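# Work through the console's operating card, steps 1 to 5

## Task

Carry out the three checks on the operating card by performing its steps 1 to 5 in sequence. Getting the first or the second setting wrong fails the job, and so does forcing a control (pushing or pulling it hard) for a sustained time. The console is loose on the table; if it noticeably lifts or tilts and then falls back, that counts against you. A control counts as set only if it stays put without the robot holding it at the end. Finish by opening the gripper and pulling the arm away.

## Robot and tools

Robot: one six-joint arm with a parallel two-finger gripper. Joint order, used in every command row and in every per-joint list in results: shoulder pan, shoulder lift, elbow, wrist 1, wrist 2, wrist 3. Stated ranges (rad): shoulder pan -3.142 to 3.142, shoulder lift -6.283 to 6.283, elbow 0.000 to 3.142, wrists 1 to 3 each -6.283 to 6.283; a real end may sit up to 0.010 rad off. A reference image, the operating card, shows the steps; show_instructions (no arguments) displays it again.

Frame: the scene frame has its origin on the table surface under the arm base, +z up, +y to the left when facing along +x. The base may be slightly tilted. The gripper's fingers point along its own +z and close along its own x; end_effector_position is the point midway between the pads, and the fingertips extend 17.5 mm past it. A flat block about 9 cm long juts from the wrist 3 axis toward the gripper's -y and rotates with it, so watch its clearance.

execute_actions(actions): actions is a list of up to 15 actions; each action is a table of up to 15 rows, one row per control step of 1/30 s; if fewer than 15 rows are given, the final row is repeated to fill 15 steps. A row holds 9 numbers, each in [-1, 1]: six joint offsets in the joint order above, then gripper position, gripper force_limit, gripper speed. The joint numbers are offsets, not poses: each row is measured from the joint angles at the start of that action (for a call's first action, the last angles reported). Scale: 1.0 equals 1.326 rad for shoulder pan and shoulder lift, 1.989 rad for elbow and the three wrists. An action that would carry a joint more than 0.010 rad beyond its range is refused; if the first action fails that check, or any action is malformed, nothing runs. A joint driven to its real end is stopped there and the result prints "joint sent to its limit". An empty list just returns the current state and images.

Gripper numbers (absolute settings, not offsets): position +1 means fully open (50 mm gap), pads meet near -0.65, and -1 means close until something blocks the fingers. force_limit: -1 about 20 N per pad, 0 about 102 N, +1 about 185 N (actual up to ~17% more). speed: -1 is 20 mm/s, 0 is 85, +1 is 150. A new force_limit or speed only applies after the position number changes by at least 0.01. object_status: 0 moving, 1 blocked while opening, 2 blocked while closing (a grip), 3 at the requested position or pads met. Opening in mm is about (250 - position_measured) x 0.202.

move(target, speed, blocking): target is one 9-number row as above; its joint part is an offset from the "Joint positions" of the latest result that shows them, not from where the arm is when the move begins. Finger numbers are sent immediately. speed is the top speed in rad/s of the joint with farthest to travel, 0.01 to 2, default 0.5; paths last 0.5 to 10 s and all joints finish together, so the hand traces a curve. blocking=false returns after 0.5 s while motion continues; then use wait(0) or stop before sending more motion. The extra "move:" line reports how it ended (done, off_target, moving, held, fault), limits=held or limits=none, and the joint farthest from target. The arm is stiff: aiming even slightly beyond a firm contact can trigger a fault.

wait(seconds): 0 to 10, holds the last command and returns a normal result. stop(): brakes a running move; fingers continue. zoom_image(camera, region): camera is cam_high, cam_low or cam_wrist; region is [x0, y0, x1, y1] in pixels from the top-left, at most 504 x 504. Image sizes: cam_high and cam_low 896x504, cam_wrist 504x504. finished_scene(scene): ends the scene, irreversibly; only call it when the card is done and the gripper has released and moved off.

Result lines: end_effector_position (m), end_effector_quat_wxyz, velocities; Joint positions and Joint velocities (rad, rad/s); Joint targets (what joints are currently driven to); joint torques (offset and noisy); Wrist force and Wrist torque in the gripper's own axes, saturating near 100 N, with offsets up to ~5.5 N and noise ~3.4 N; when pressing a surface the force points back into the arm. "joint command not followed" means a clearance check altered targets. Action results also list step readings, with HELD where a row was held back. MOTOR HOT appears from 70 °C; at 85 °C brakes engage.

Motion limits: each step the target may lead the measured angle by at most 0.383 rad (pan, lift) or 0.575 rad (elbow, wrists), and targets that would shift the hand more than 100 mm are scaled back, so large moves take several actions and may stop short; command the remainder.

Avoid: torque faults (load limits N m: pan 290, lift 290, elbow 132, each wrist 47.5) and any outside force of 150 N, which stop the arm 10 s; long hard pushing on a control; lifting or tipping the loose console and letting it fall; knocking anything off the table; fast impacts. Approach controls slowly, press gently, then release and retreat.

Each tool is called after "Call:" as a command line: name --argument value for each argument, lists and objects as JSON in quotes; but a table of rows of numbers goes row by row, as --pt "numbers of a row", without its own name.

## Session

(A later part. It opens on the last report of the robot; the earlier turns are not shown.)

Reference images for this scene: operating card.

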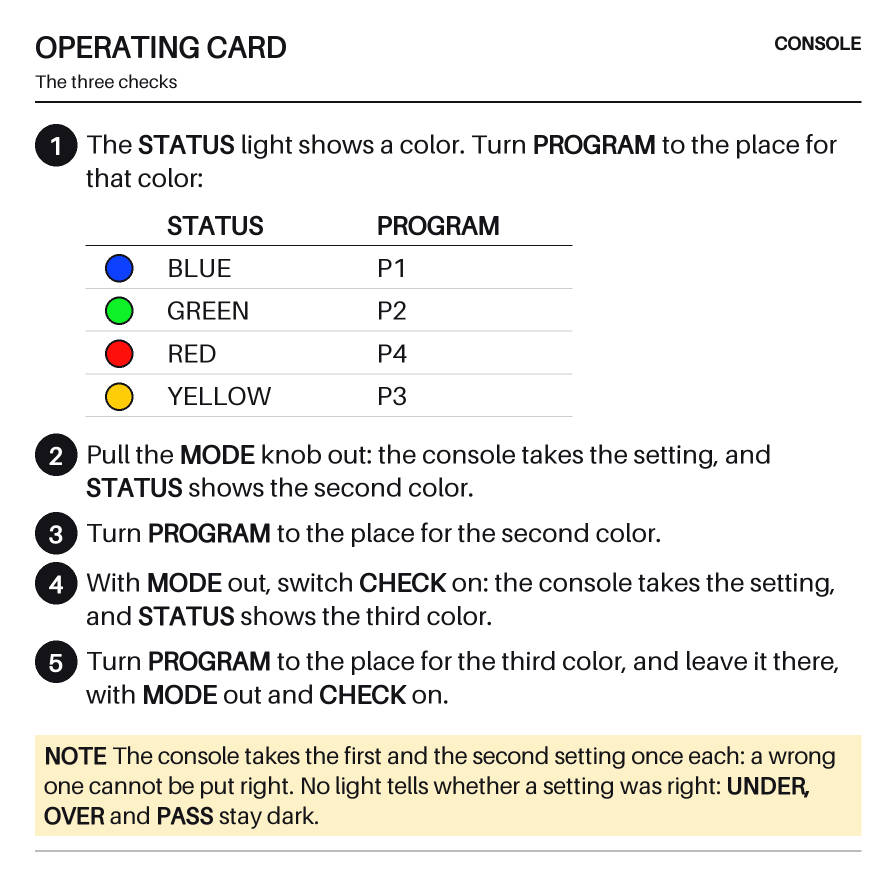

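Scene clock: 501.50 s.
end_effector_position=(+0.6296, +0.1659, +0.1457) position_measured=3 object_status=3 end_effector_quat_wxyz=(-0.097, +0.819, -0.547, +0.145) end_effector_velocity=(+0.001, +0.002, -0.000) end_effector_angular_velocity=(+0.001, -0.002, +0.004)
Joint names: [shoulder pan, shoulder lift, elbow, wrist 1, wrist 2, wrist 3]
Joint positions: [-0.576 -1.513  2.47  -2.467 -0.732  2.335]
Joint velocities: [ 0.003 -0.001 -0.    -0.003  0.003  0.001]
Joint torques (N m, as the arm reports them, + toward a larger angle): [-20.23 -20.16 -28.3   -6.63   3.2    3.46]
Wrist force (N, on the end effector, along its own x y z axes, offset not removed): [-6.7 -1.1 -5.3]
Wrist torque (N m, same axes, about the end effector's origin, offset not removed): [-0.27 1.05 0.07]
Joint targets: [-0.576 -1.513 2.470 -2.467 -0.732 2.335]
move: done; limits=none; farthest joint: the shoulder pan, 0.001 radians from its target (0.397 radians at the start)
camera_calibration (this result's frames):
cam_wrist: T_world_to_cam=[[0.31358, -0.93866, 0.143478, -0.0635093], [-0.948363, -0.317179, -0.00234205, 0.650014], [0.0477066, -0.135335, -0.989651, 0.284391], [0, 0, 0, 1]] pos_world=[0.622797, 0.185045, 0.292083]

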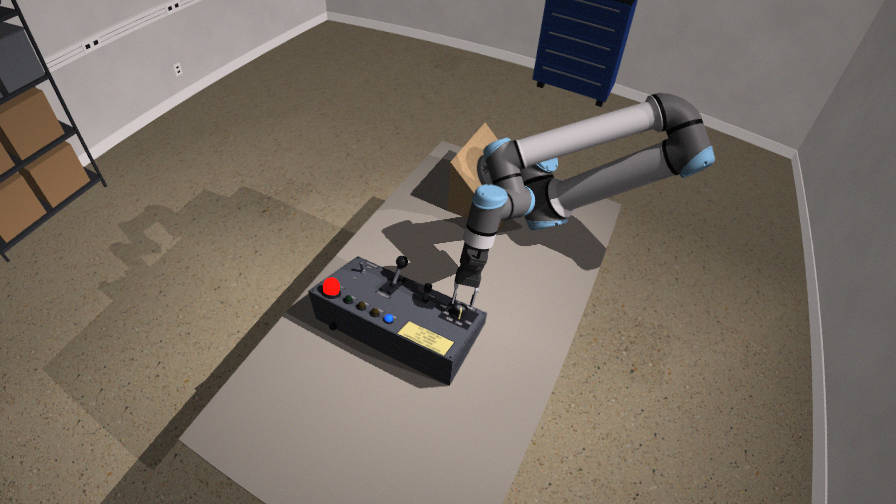

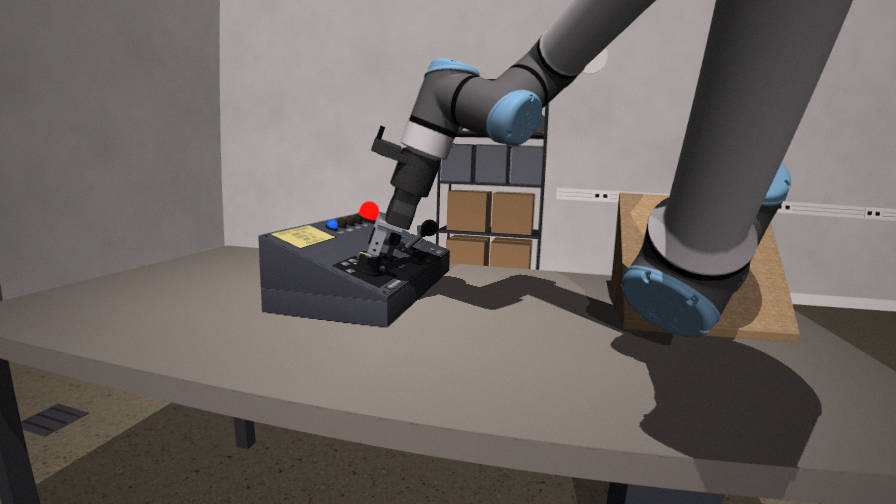

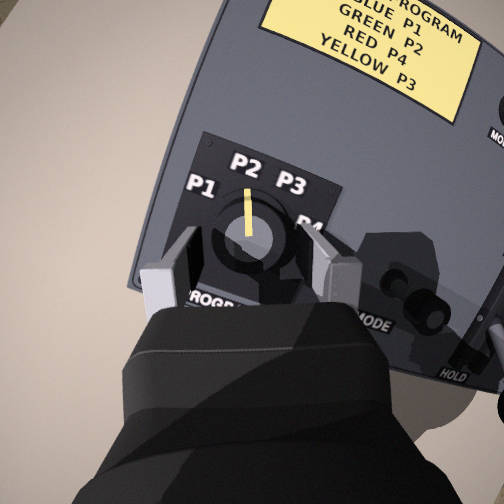

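Call:
move --target '[0.0355,0.0527,0.00286,-0.0645,0,0.0355,1,-0.8,-0.3]' --speed 0.3

Call:
zoom_image --camera "cam_wrist" --region '[160, 140, 340, 320]'

Scene clock: 517.40 s.
end_effector_position=(+0.6394, +0.1654, +0.1161) position_measured=3 object_status=3 end_effector_quat_wxyz=(-0.096, +0.819, -0.547, +0.145) end_effector_velocity=(+0.000, +0.000, -0.001) end_effector_angular_velocity=(-0.001, +0.000, +0.000)
Joint names: [shoulder pan, shoulder lift, elbow, wrist 1, wrist 2, wrist 3]
Joint positions: [-0.529 -1.443  2.476 -2.594 -0.732  2.405]
Joint velocities: [ 0.002  0.002 -0.    -0.004 -0.001  0.002]
Joint torques (N m, as the arm reports them, + toward a larger angle): [-24.64   3.09 -25.59  -6.52  -3.4    2.55]
Wrist force (N, on the end effector, along its own x y z axes, offset not removed): [-0.1 -0.9 -1.5]
Wrist torque (N m, same axes, about the end effector's origin, offset not removed): [-0.26 0.11 -0.20]
Joint targets: [-0.529 -1.443 2.476 -2.595 -0.732 2.406]
move: done; limits=none; farthest joint: the wrist 1, 0.001 radians from its target (0.128 radians at the start)
camera_calibration (this result's frames):
cam_wrist: T_world_to_cam=[[0.313183, -0.938599, 0.144734, -0.0627581], [-0.948514, -0.31673, -0.00154801, 0.658928], [0.0472947, -0.136798, -0.989469, 0.255027], [0, 0, 0, 1]] pos_world=[0.632596, 0.184685, 0.262445]

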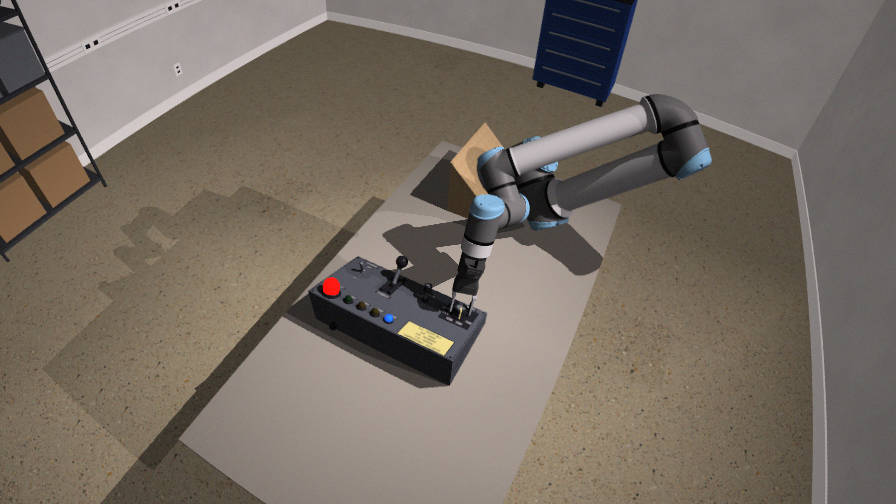

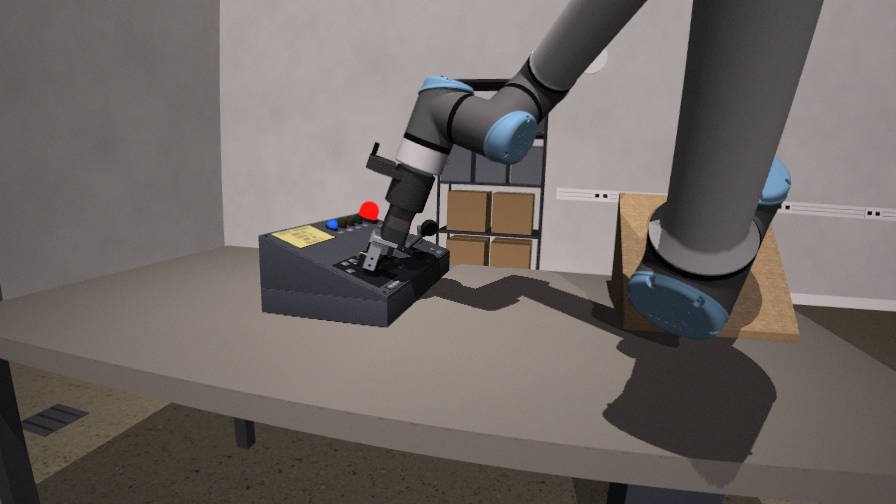

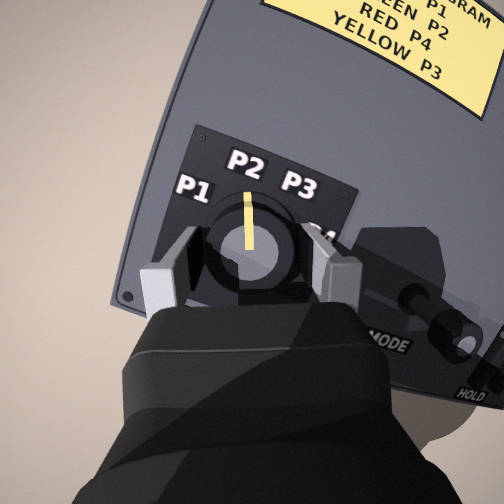

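Region (160, 140, 340, 320) of cam_wrist's 504x504 image, scaled by 2.800, with more detail than that image has.

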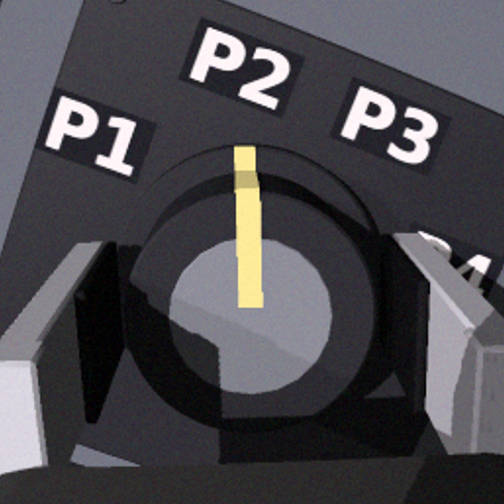

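Call:
move --target '[0.0002,-0.00032,0.00007,0,0,0.0002,1,-0.8,-0.3]' --speed 0.05

Call:
move --target '[0,0,0,0,0,0,-1,-0.8,-0.5]'

Scene clock: 524.80 s.
end_effector_position=(+0.6393, +0.1655, +0.1161) position_measured=3 object_status=3 end_effector_quat_wxyz=(-0.096, +0.819, -0.547, +0.145) end_effector_velocity=(-0.000, +0.000, +0.000) end_effector_angular_velocity=(-0.000, +0.001, -0.001)
Joint names: [shoulder pan, shoulder lift, elbow, wrist 1, wrist 2, wrist 3]
Joint positions: [-0.529 -1.443  2.476 -2.595 -0.732  2.406]
Joint velocities: [-0.    -0.001  0.     0.002 -0.001 -0.   ]
Joint torques (N m, as the arm reports them, + toward a larger angle): [-28.35 -23.23 -26.11  -0.51   0.07   3.2 ]
Wrist force (N, on the end effector, along its own x y z axes, offset not removed): [-2.4 -2.0 3.2]
Wrist torque (N m, same axes, about the end effector's origin, offset not removed): [-0.24 0.20 0.05]
Joint targets: [-0.529 -1.443 2.476 -2.594 -0.732 2.406]
move: done; limits=none; farthest joint: the wrist 1, 0.001 radians from its target (0.001 radians at the start)
camera_calibration (this result's frames):
cam_wrist: T_world_to_cam=[[0.313169, -0.93859, 0.144827, -0.0625606], [-0.94852, -0.316713, -0.00149709, 0.658908], [0.0472739, -0.136903, -0.989456, 0.255038], [0, 0, 0, 1]] pos_world=[0.632523, 0.184882, 0.262396]

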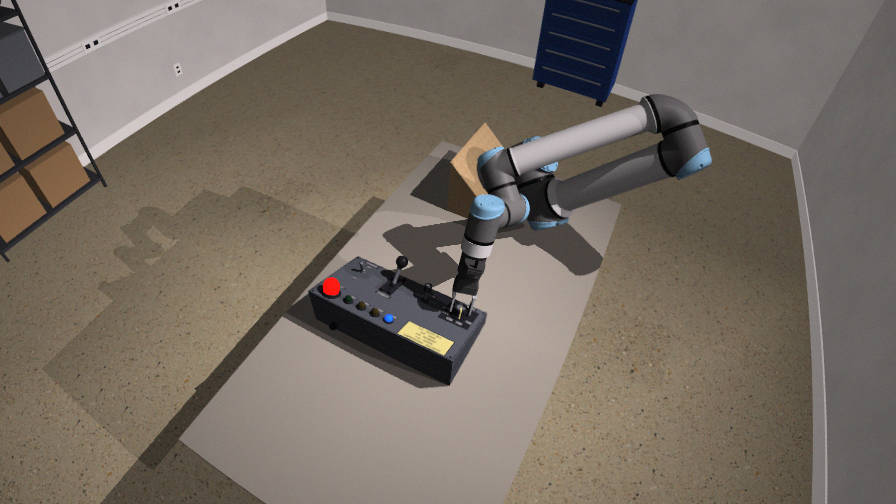

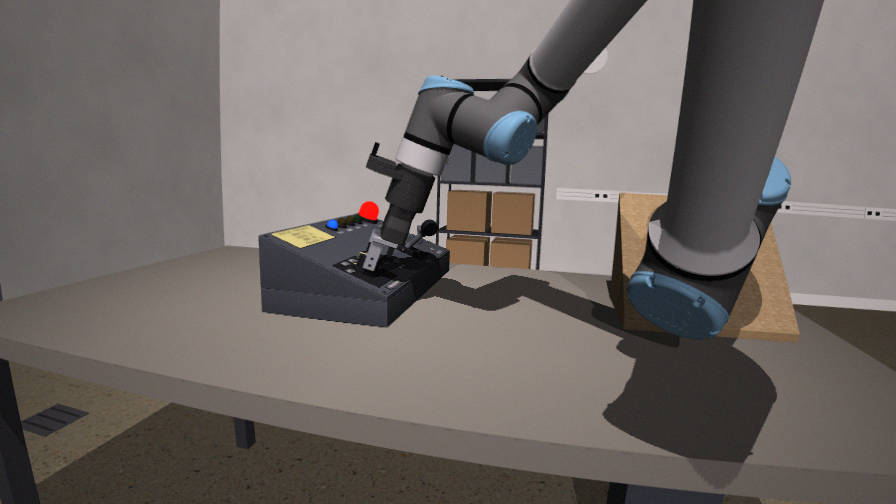

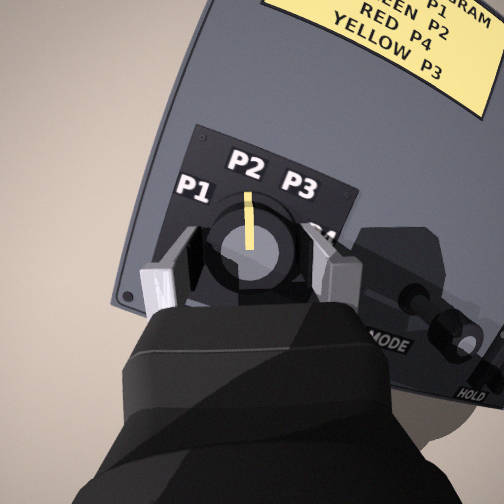

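Scene clock: 525.30 s.
end_effector_position=(+0.6393, +0.1656, +0.1161) position_measured=36 object_status=2 end_effector_quat_wxyz=(-0.096, +0.819, -0.547, +0.145) end_effector_velocity=(-0.000, +0.000, +0.001) end_effector_angular_velocity=(-0.002, -0.002, +0.001)
Joint names: [shoulder pan, shoulder lift, elbow, wrist 1, wrist 2, wrist 3]
Joint positions: [-0.529 -1.443  2.476 -2.594 -0.732  2.406]
Joint velocities: [-0.001 -0.003  0.001 -0.    -0.001 -0.   ]
Joint torques (N m, as the arm reports them, + toward a larger angle): [-24.25 -18.52 -26.53  -1.54   0.33   2.7 ]
Wrist force (N, on the end effector, along its own x y z axes, offset not removed): [-2.0 0.7 0.2]
Wrist torque (N m, same axes, about the end effector's origin, offset not removed): [0.10 -0.10 0.13]
Joint targets: [-0.529 -1.443 2.476 -2.595 -0.732 2.406]
move: done; limits=none; farthest joint: the wrist 1, 0.001 radians from its target (0.000 radians at the start)
camera_calibration (this result's frames):
cam_wrist: T_world_to_cam=[[0.31316, -0.938595, 0.144813, -0.0625427], [-0.948524, -0.316702, -0.00148539, 0.658902], [0.0472567, -0.136894, -0.989458, 0.255047], [0, 0, 0, 1]] pos_world=[0.632517, 0.184887, 0.262394]

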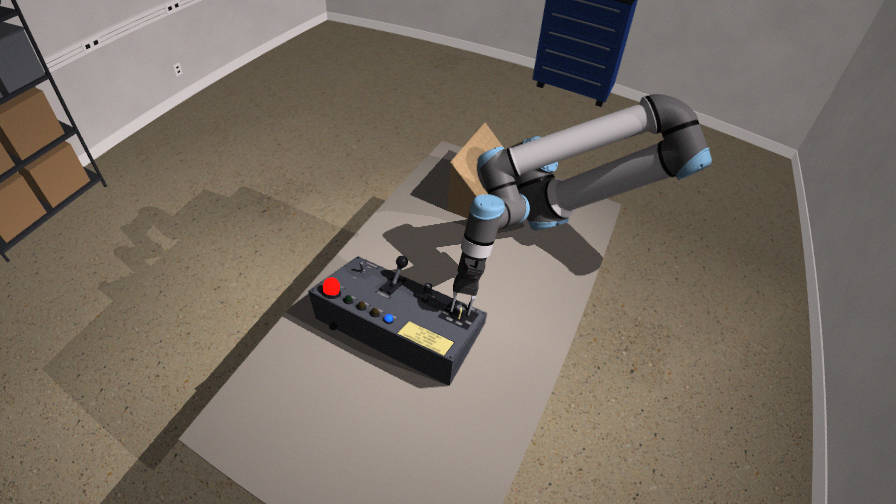

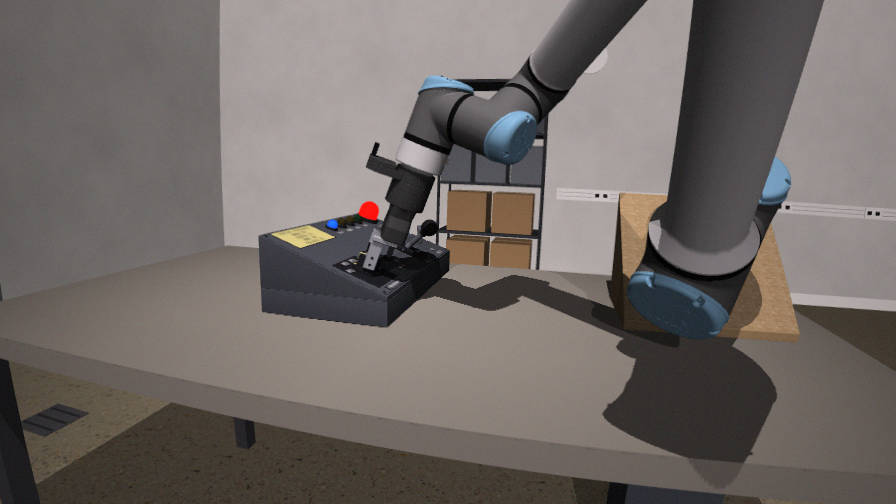

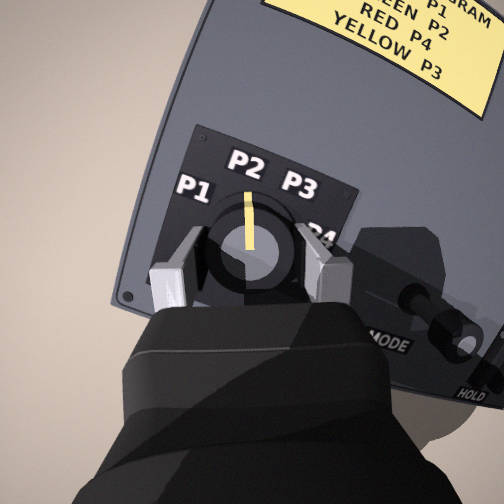

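Call:
move --target '[0.00863,-0.01124,0.0013,-0.00025,0,0.20613,-1,-0.8,-0.5]' --speed 0.7

Call:
move --target '[0.0101,-0.00815,-0.00245,0.00034,0,0.2078,-1,-0.8,-0.5]' --speed 0.7

Scene clock: 536.67 s.
end_effector_position=(+0.6392, +0.1656, +0.1161) position_measured=36 object_status=2 end_effector_quat_wxyz=(-0.123, +0.696, -0.696, +0.124) end_effector_velocity=(-0.000, -0.000, +0.000) end_effector_angular_velocity=(+0.001, -0.000, -0.003)
Joint names: [shoulder pan, shoulder lift, elbow, wrist 1, wrist 2, wrist 3]
Joint positions: [-0.518 -1.458  2.478 -2.595 -0.732  2.815]
Joint velocities: [-0.    -0.     0.    -0.    -0.     0.003]
Joint torques (N m, as the arm reports them, + toward a larger angle): [-27.45 -19.29 -25.35  -5.63   0.38   2.38]
Wrist force (N, on the end effector, along its own x y z axes, offset not removed): [-4.7 -2.3 1.6]
Wrist torque (N m, same axes, about the end effector's origin, offset not removed): [-0.09 0.36 -0.01]
Joint targets: [-0.518 -1.458 2.478 -2.595 -0.732 2.816]
move: done; limits=none; farthest joint: the wrist 1, 0.001 radians from its target (0.000 radians at the start)
camera_calibration (this result's frames):
cam_wrist: T_world_to_cam=[[-0.0484437, -0.998746, 0.0126715, 0.193924], [-0.998631, 0.0481797, -0.0203754, 0.63264], [0.0197394, -0.0136412, -0.999712, 0.25343], [0, 0, 0, 1]] pos_world=[0.636165, 0.166658, 0.26379]

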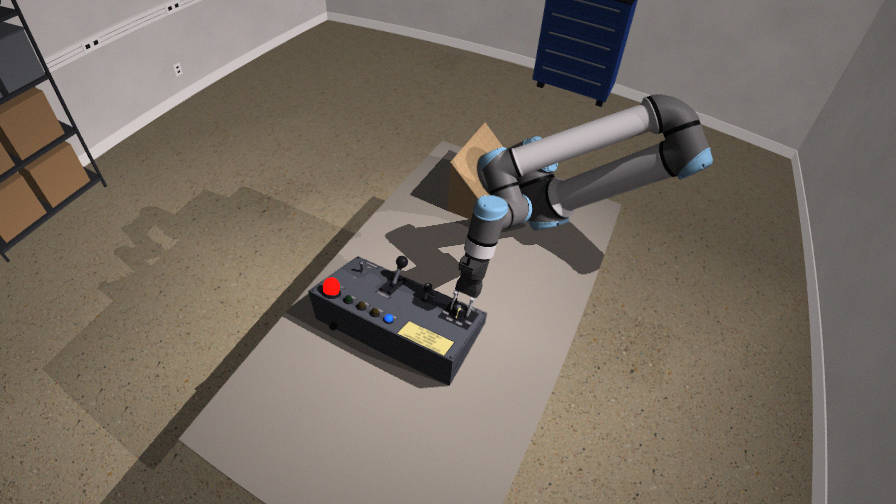

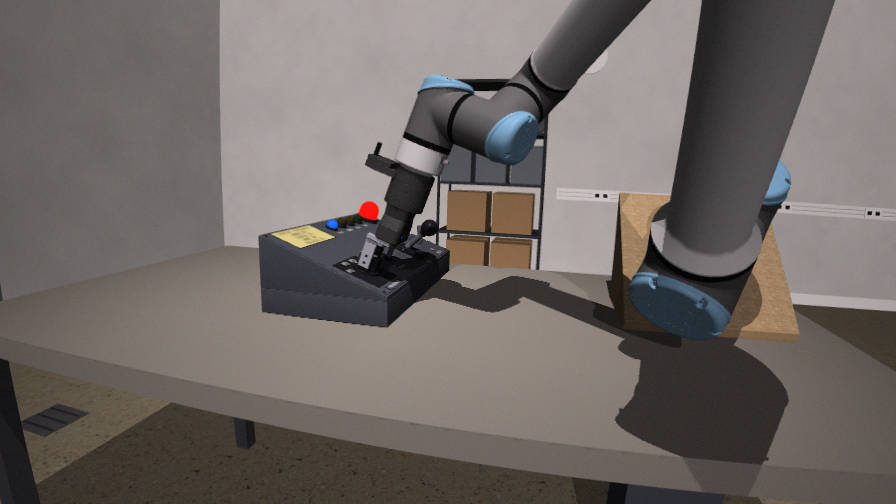

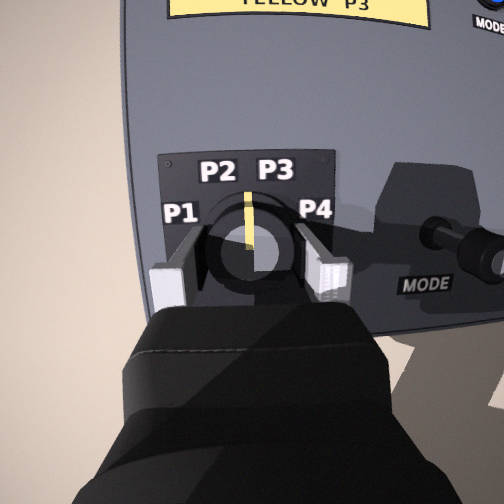

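Scene clock: 538.07 s.
end_effector_position=(+0.6392, +0.1657, +0.1161) position_measured=36 object_status=2 end_effector_quat_wxyz=(+0.145, -0.547, +0.819, -0.097) end_effector_velocity=(-0.000, -0.001, +0.000) end_effector_angular_velocity=(+0.002, +0.000, -0.007)
Joint names: [shoulder pan, shoulder lift, elbow, wrist 1, wrist 2, wrist 3]
Joint positions: [-0.504 -1.469  2.473 -2.594 -0.732  3.228]
Joint velocities: [-0.002  0.     0.     0.002 -0.     0.004]
Joint torques (N m, as the arm reports them, + toward a larger angle): [-25.03 -23.06 -41.29  -0.58   0.54   3.41]
Wrist force (N, on the end effector, along its own x y z axes, offset not removed): [-2.0 -5.1 7.5]
Wrist torque (N m, same axes, about the end effector's origin, offset not removed): [-0.17 0.88 0.00]
Joint targets: [-0.504 -1.469 2.473 -2.594 -0.732 3.229]
move: done; limits=none; farthest joint: the shoulder pan, 0.000 radians from its target (0.013 radians at the start)
camera_calibration (this result's frames):
cam_wrist: T_world_to_cam=[[-0.404388, -0.90696, -0.11787, 0.42152], [-0.913769, 0.406108, 0.0101249, 0.51553], [0.0386853, 0.111801, -0.992977, 0.219754], [0, 0, 0, 1]] pos_world=[0.633032, 0.148372, 0.262676]

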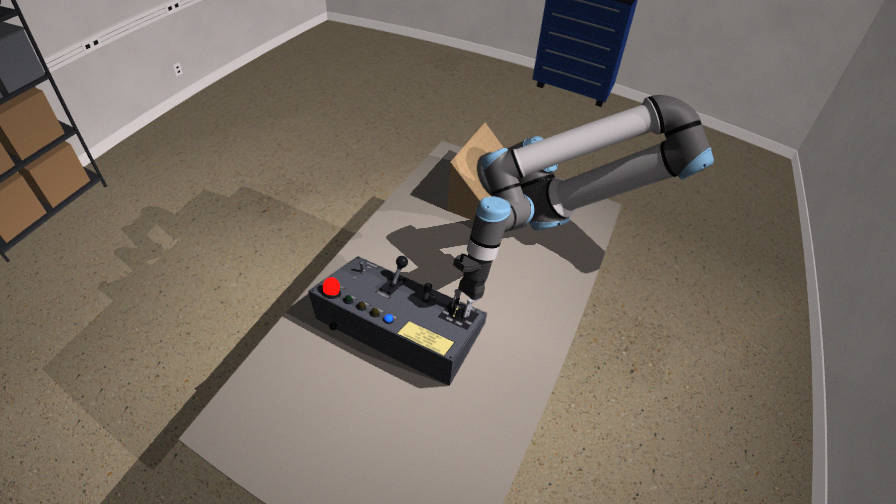

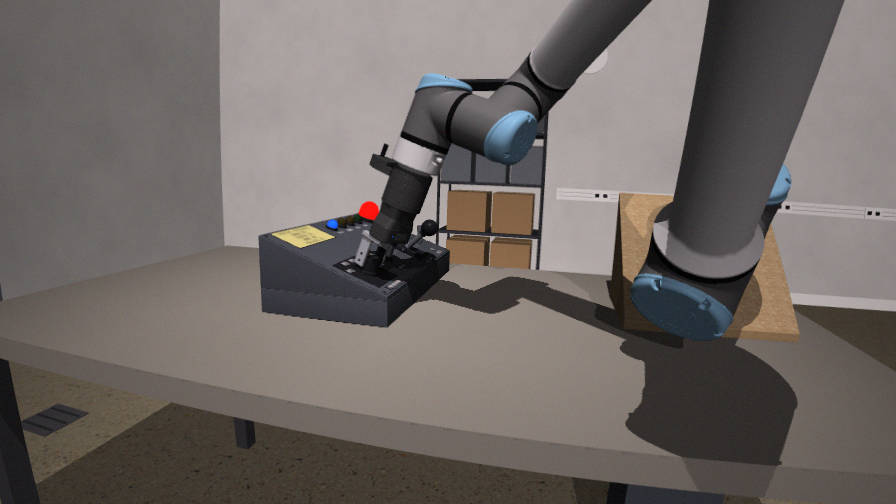

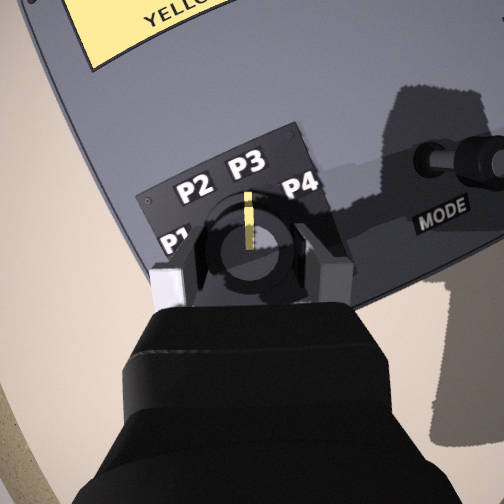

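Call:
move --target '[0.0099,-0.0036,-0.00585,0.0008,-0.0002,0.2075,-1,-0.8,-0.5]' --speed 0.7

Call:
move --target '[0.0076,0.0014,-0.00815,0.00155,-0.00025,0.2054,-1,-0.8,-0.5]' --speed 0.7

Call:
move --target '[0,0,0,0,0,0,1,-0.8,0.3]'

Scene clock: 548.63 s.
end_effector_position=(+0.6393, +0.1659, +0.1161) position_measured=36 object_status=2 end_effector_quat_wxyz=(+0.161, -0.377, +0.910, -0.067) end_effector_velocity=(-0.001, +0.000, -0.000) end_effector_angular_velocity=(-0.001, +0.000, -0.002)
Joint names: [shoulder pan, shoulder lift, elbow, wrist 1, wrist 2, wrist 3]
Joint positions: [-0.491 -1.474  2.462 -2.593 -0.733  3.64 ]
Joint velocities: [ 0.001 -0.001  0.001 -0.001 -0.001  0.003]
Joint torques (N m, as the arm reports them, + toward a larger angle): [-21.07 -24.19 -42.21  -1.29   0.07   2.58]
Wrist force (N, on the end effector, along its own x y z axes, offset not removed): [1.9 -1.8 -1.9]
Wrist torque (N m, same axes, about the end effector's origin, offset not removed): [0.29 1.14 -0.13]
Joint targets: [-0.491 -1.474 2.462 -2.593 -0.732 3.641]
move: done; limits=none; farthest joint: the shoulder pan, 0.000 radians from its target (0.013 radians at the start)
camera_calibration (this result's frames):
cam_wrist: T_world_to_cam=[[-0.700057, -0.677251, -0.226386, 0.585247], [-0.706882, 0.702169, 0.0853103, 0.325465], [0.101185, 0.21975, -0.970295, 0.159226], [0, 0, 0, 1]] pos_world=[0.623661, 0.132838, 0.259222]

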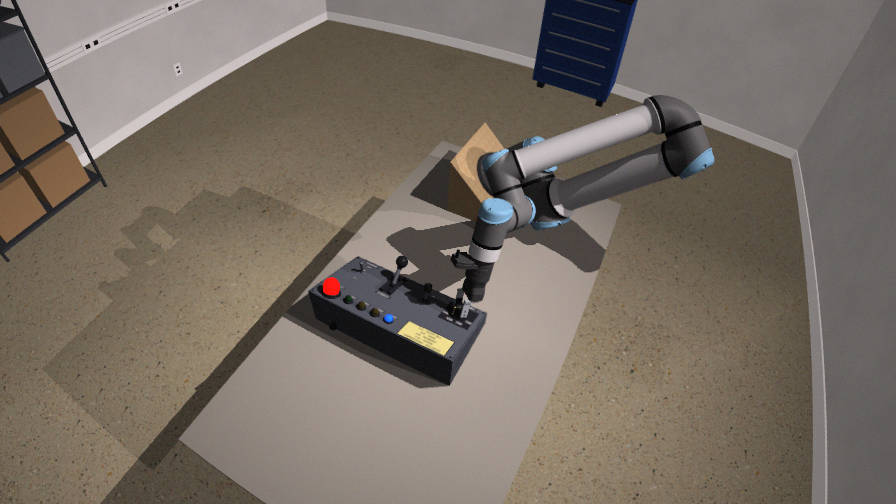

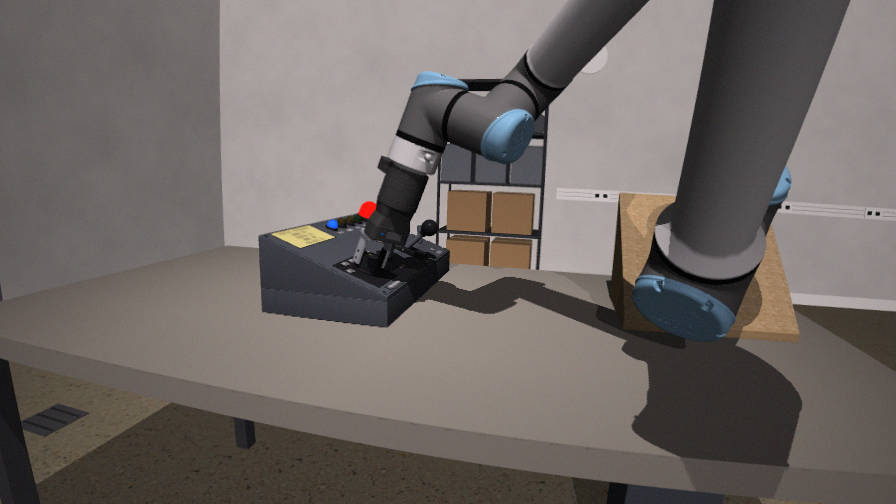

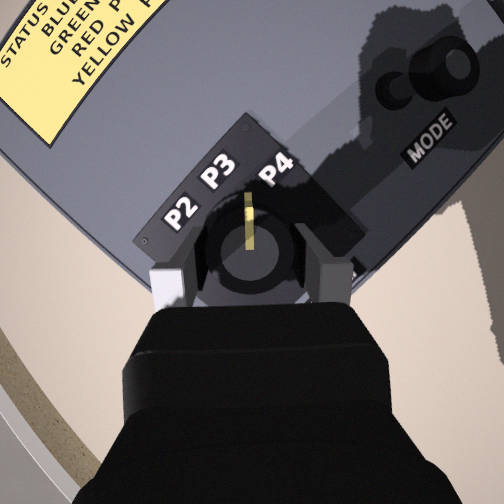

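Scene clock: 550.03 s.
end_effector_position=(+0.6394, +0.1659, +0.1161) position_measured=36 object_status=2 end_effector_quat_wxyz=(+0.171, -0.192, +0.966, -0.035) end_effector_velocity=(-0.000, +0.001, -0.000) end_effector_angular_velocity=(+0.002, -0.000, -0.004)
Joint names: [shoulder pan, shoulder lift, elbow, wrist 1, wrist 2, wrist 3]
Joint positions: [-0.481 -1.472  2.446 -2.59  -0.733  4.048]
Joint velocities: [ 0.001 -0.001  0.     0.     0.     0.006]
Joint torques (N m, as the arm reports them, + toward a larger angle): [-25.76  -4.68 -43.21  -1.34  -0.89   2.84]
Wrist force (N, on the end effector, along its own x y z axes, offset not removed): [-4.1 -3.3 10.5]
Wrist torque (N m, same axes, about the end effector's origin, offset not removed): [0.18 1.33 0.07]
Joint targets: [-0.481 -1.472 2.446 -2.590 -0.733 4.049]
move: done; limits=none; farthest joint: the shoulder pan, 0.000 radians from its target (0.010 radians at the start)
camera_calibration (this result's frames):
cam_wrist: T_world_to_cam=[[-0.89084, -0.344076, -0.296674, 0.660153], [-0.409, 0.891679, 0.193979, 0.091034], [0.197794, 0.294144, -0.93507, 0.0810476], [0, 0, 0, 1]] pos_world=[0.609293, 0.12213, 0.253977]

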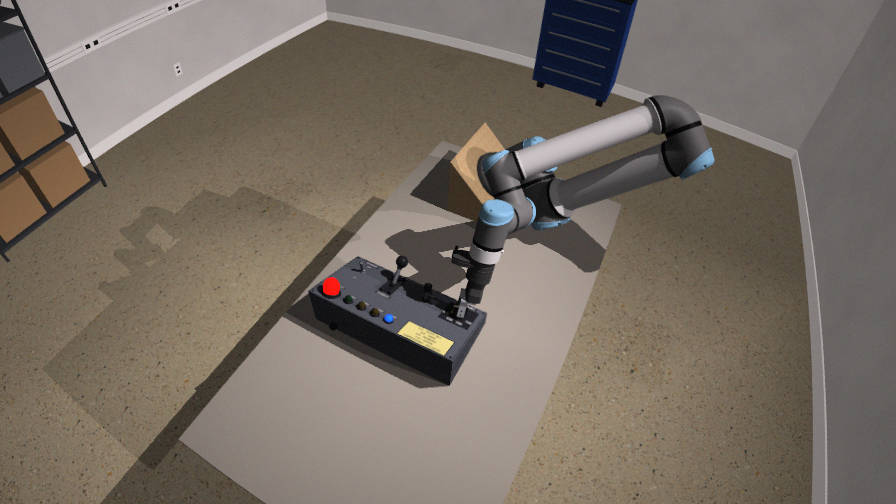

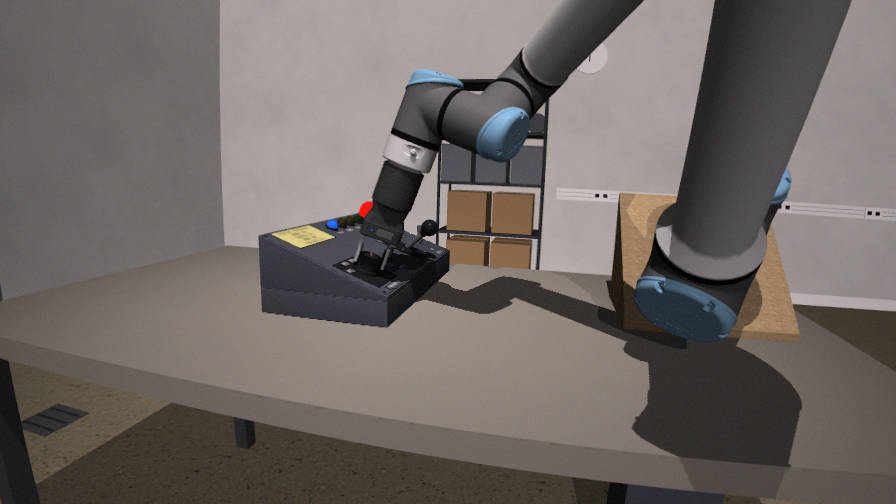

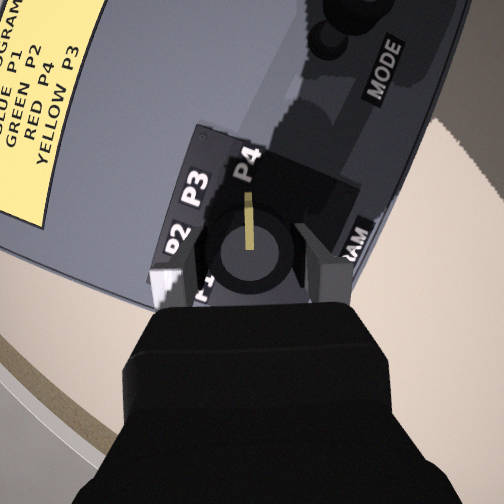

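Scene clock: 550.53 s.
end_effector_position=(+0.6394, +0.1659, +0.1161) position_measured=3 object_status=3 end_effector_quat_wxyz=(+0.171, -0.192, +0.966, -0.035) end_effector_velocity=(+0.000, -0.000, -0.000) end_effector_angular_velocity=(+0.000, +0.001, -0.001)
Joint names: [shoulder pan, shoulder lift, elbow, wrist 1, wrist 2, wrist 3]
Joint positions: [-0.481 -1.472  2.446 -2.59  -0.733  4.049]
Joint velocities: [ 0.001  0.001 -0.001  0.    -0.     0.001]
Joint torques (N m, as the arm reports them, + toward a larger angle): [-25.76  -5.79 -35.77  -1.35  -0.77  -1.69]
Wrist force (N, on the end effector, along its own x y z axes, offset not removed): [-7.0 -0.1 2.2]
Wrist torque (N m, same axes, about the end effector's origin, offset not removed): [0.09 1.12 0.04]
Joint targets: [-0.481 -1.472 2.446 -2.590 -0.733 4.048]
move: done; limits=none; farthest joint: the wrist 3, 0.001 radians from its target (0.000 radians at the start)
camera_calibration (this result's frames):
cam_wrist: T_world_to_cam=[[-0.890856, -0.344014, -0.296698, 0.66018], [-0.408947, 0.891701, 0.193987, 0.0909962], [0.197832, 0.294148, -0.935061, 0.0810327], [0, 0, 0, 1]] pos_world=[0.609307, 0.122134, 0.253992]

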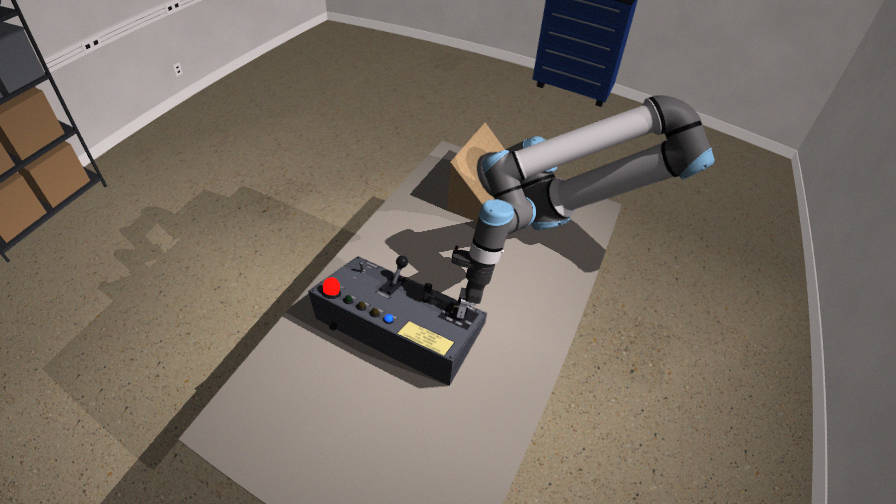

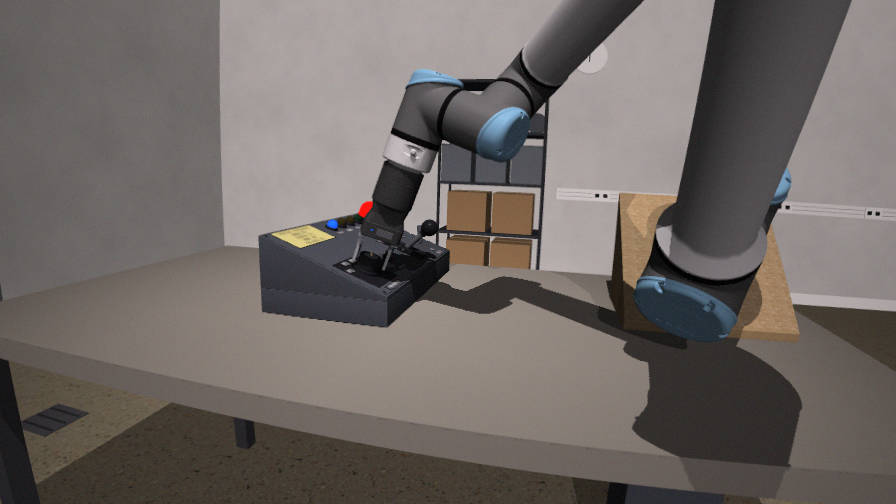

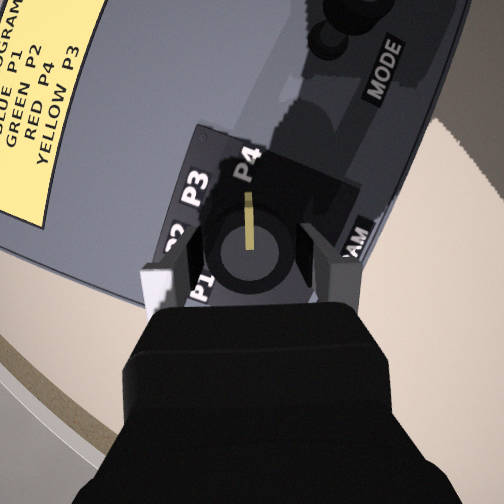

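Call:
move --target '[-0.21,-0.319,-0.0174,0.387,0,-0.21,1,-0.8,0.3]' --speed 0.8

Scene clock: 556.97 s.
end_effector_position=(+0.5443, +0.1993, +0.2673) position_measured=3 object_status=3 end_effector_quat_wxyz=(+0.180, -0.195, +0.964, -0.023) end_effector_velocity=(-0.000, +0.001, +0.001) end_effector_angular_velocity=(-0.000, -0.002, +0.001)
Joint names: [shoulder pan, shoulder lift, elbow, wrist 1, wrist 2, wrist 3]
Joint positions: [-0.759 -1.895  2.411 -1.821 -0.733  3.631]
Joint velocities: [-0.001 -0.003  0.001  0.002  0.001 -0.002]
Joint torques (N m, as the arm reports them, + toward a larger angle): [-42.2    7.69 -50.73  -1.23  -0.67  -1.35]
Wrist force (N, on the end effector, along its own x y z axes, offset not removed): [-4.5 1.2 -3.1]
Wrist torque (N m, same axes, about the end effector's origin, offset not removed): [0.16 0.63 0.08]
Joint targets: [-0.759 -1.895 2.411 -1.820 -0.733 3.631]
move: done; limits=none; farthest joint: the shoulder pan, 0.000 radians from its target (0.278 radians at the start)
camera_calibration (this result's frames):
cam_wrist: T_world_to_cam=[[-0.883103, -0.345671, -0.317239, 0.633468], [-0.421121, 0.882088, 0.211137, -0.00310691], [0.206849, 0.320052, -0.924543, 0.218493], [0, 0, 0, 1]] pos_world=[0.512914, 0.151783, 0.403623]

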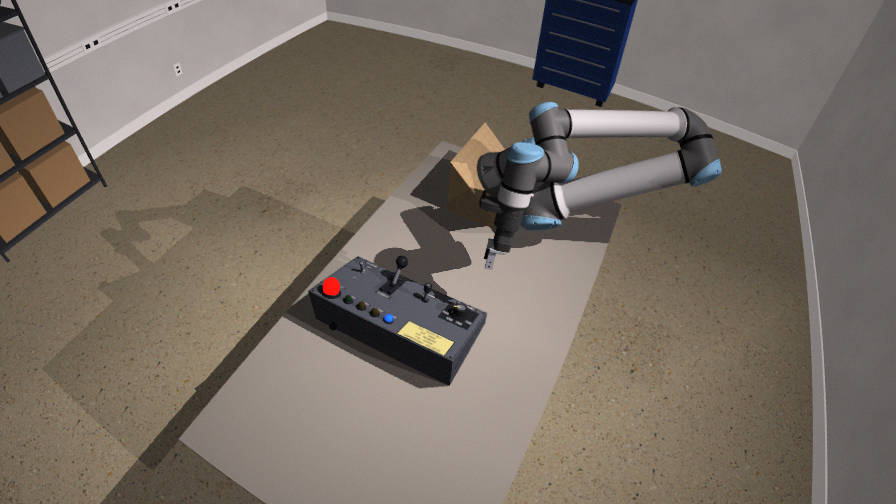

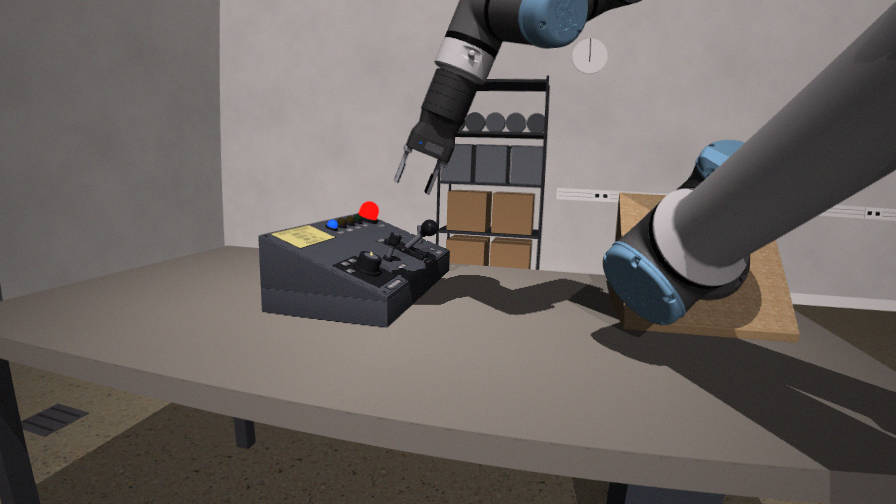

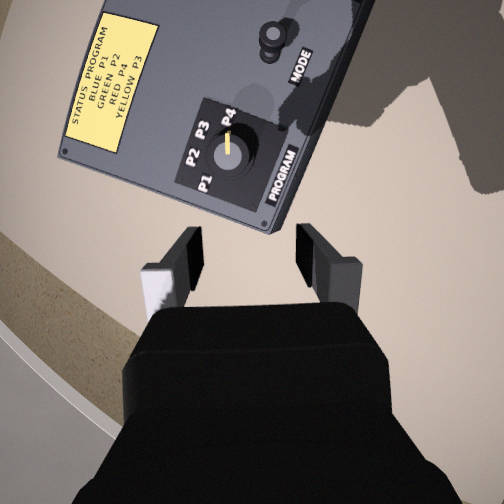

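Call:
finished_scene --scene 2

The scene is finished: the task was done.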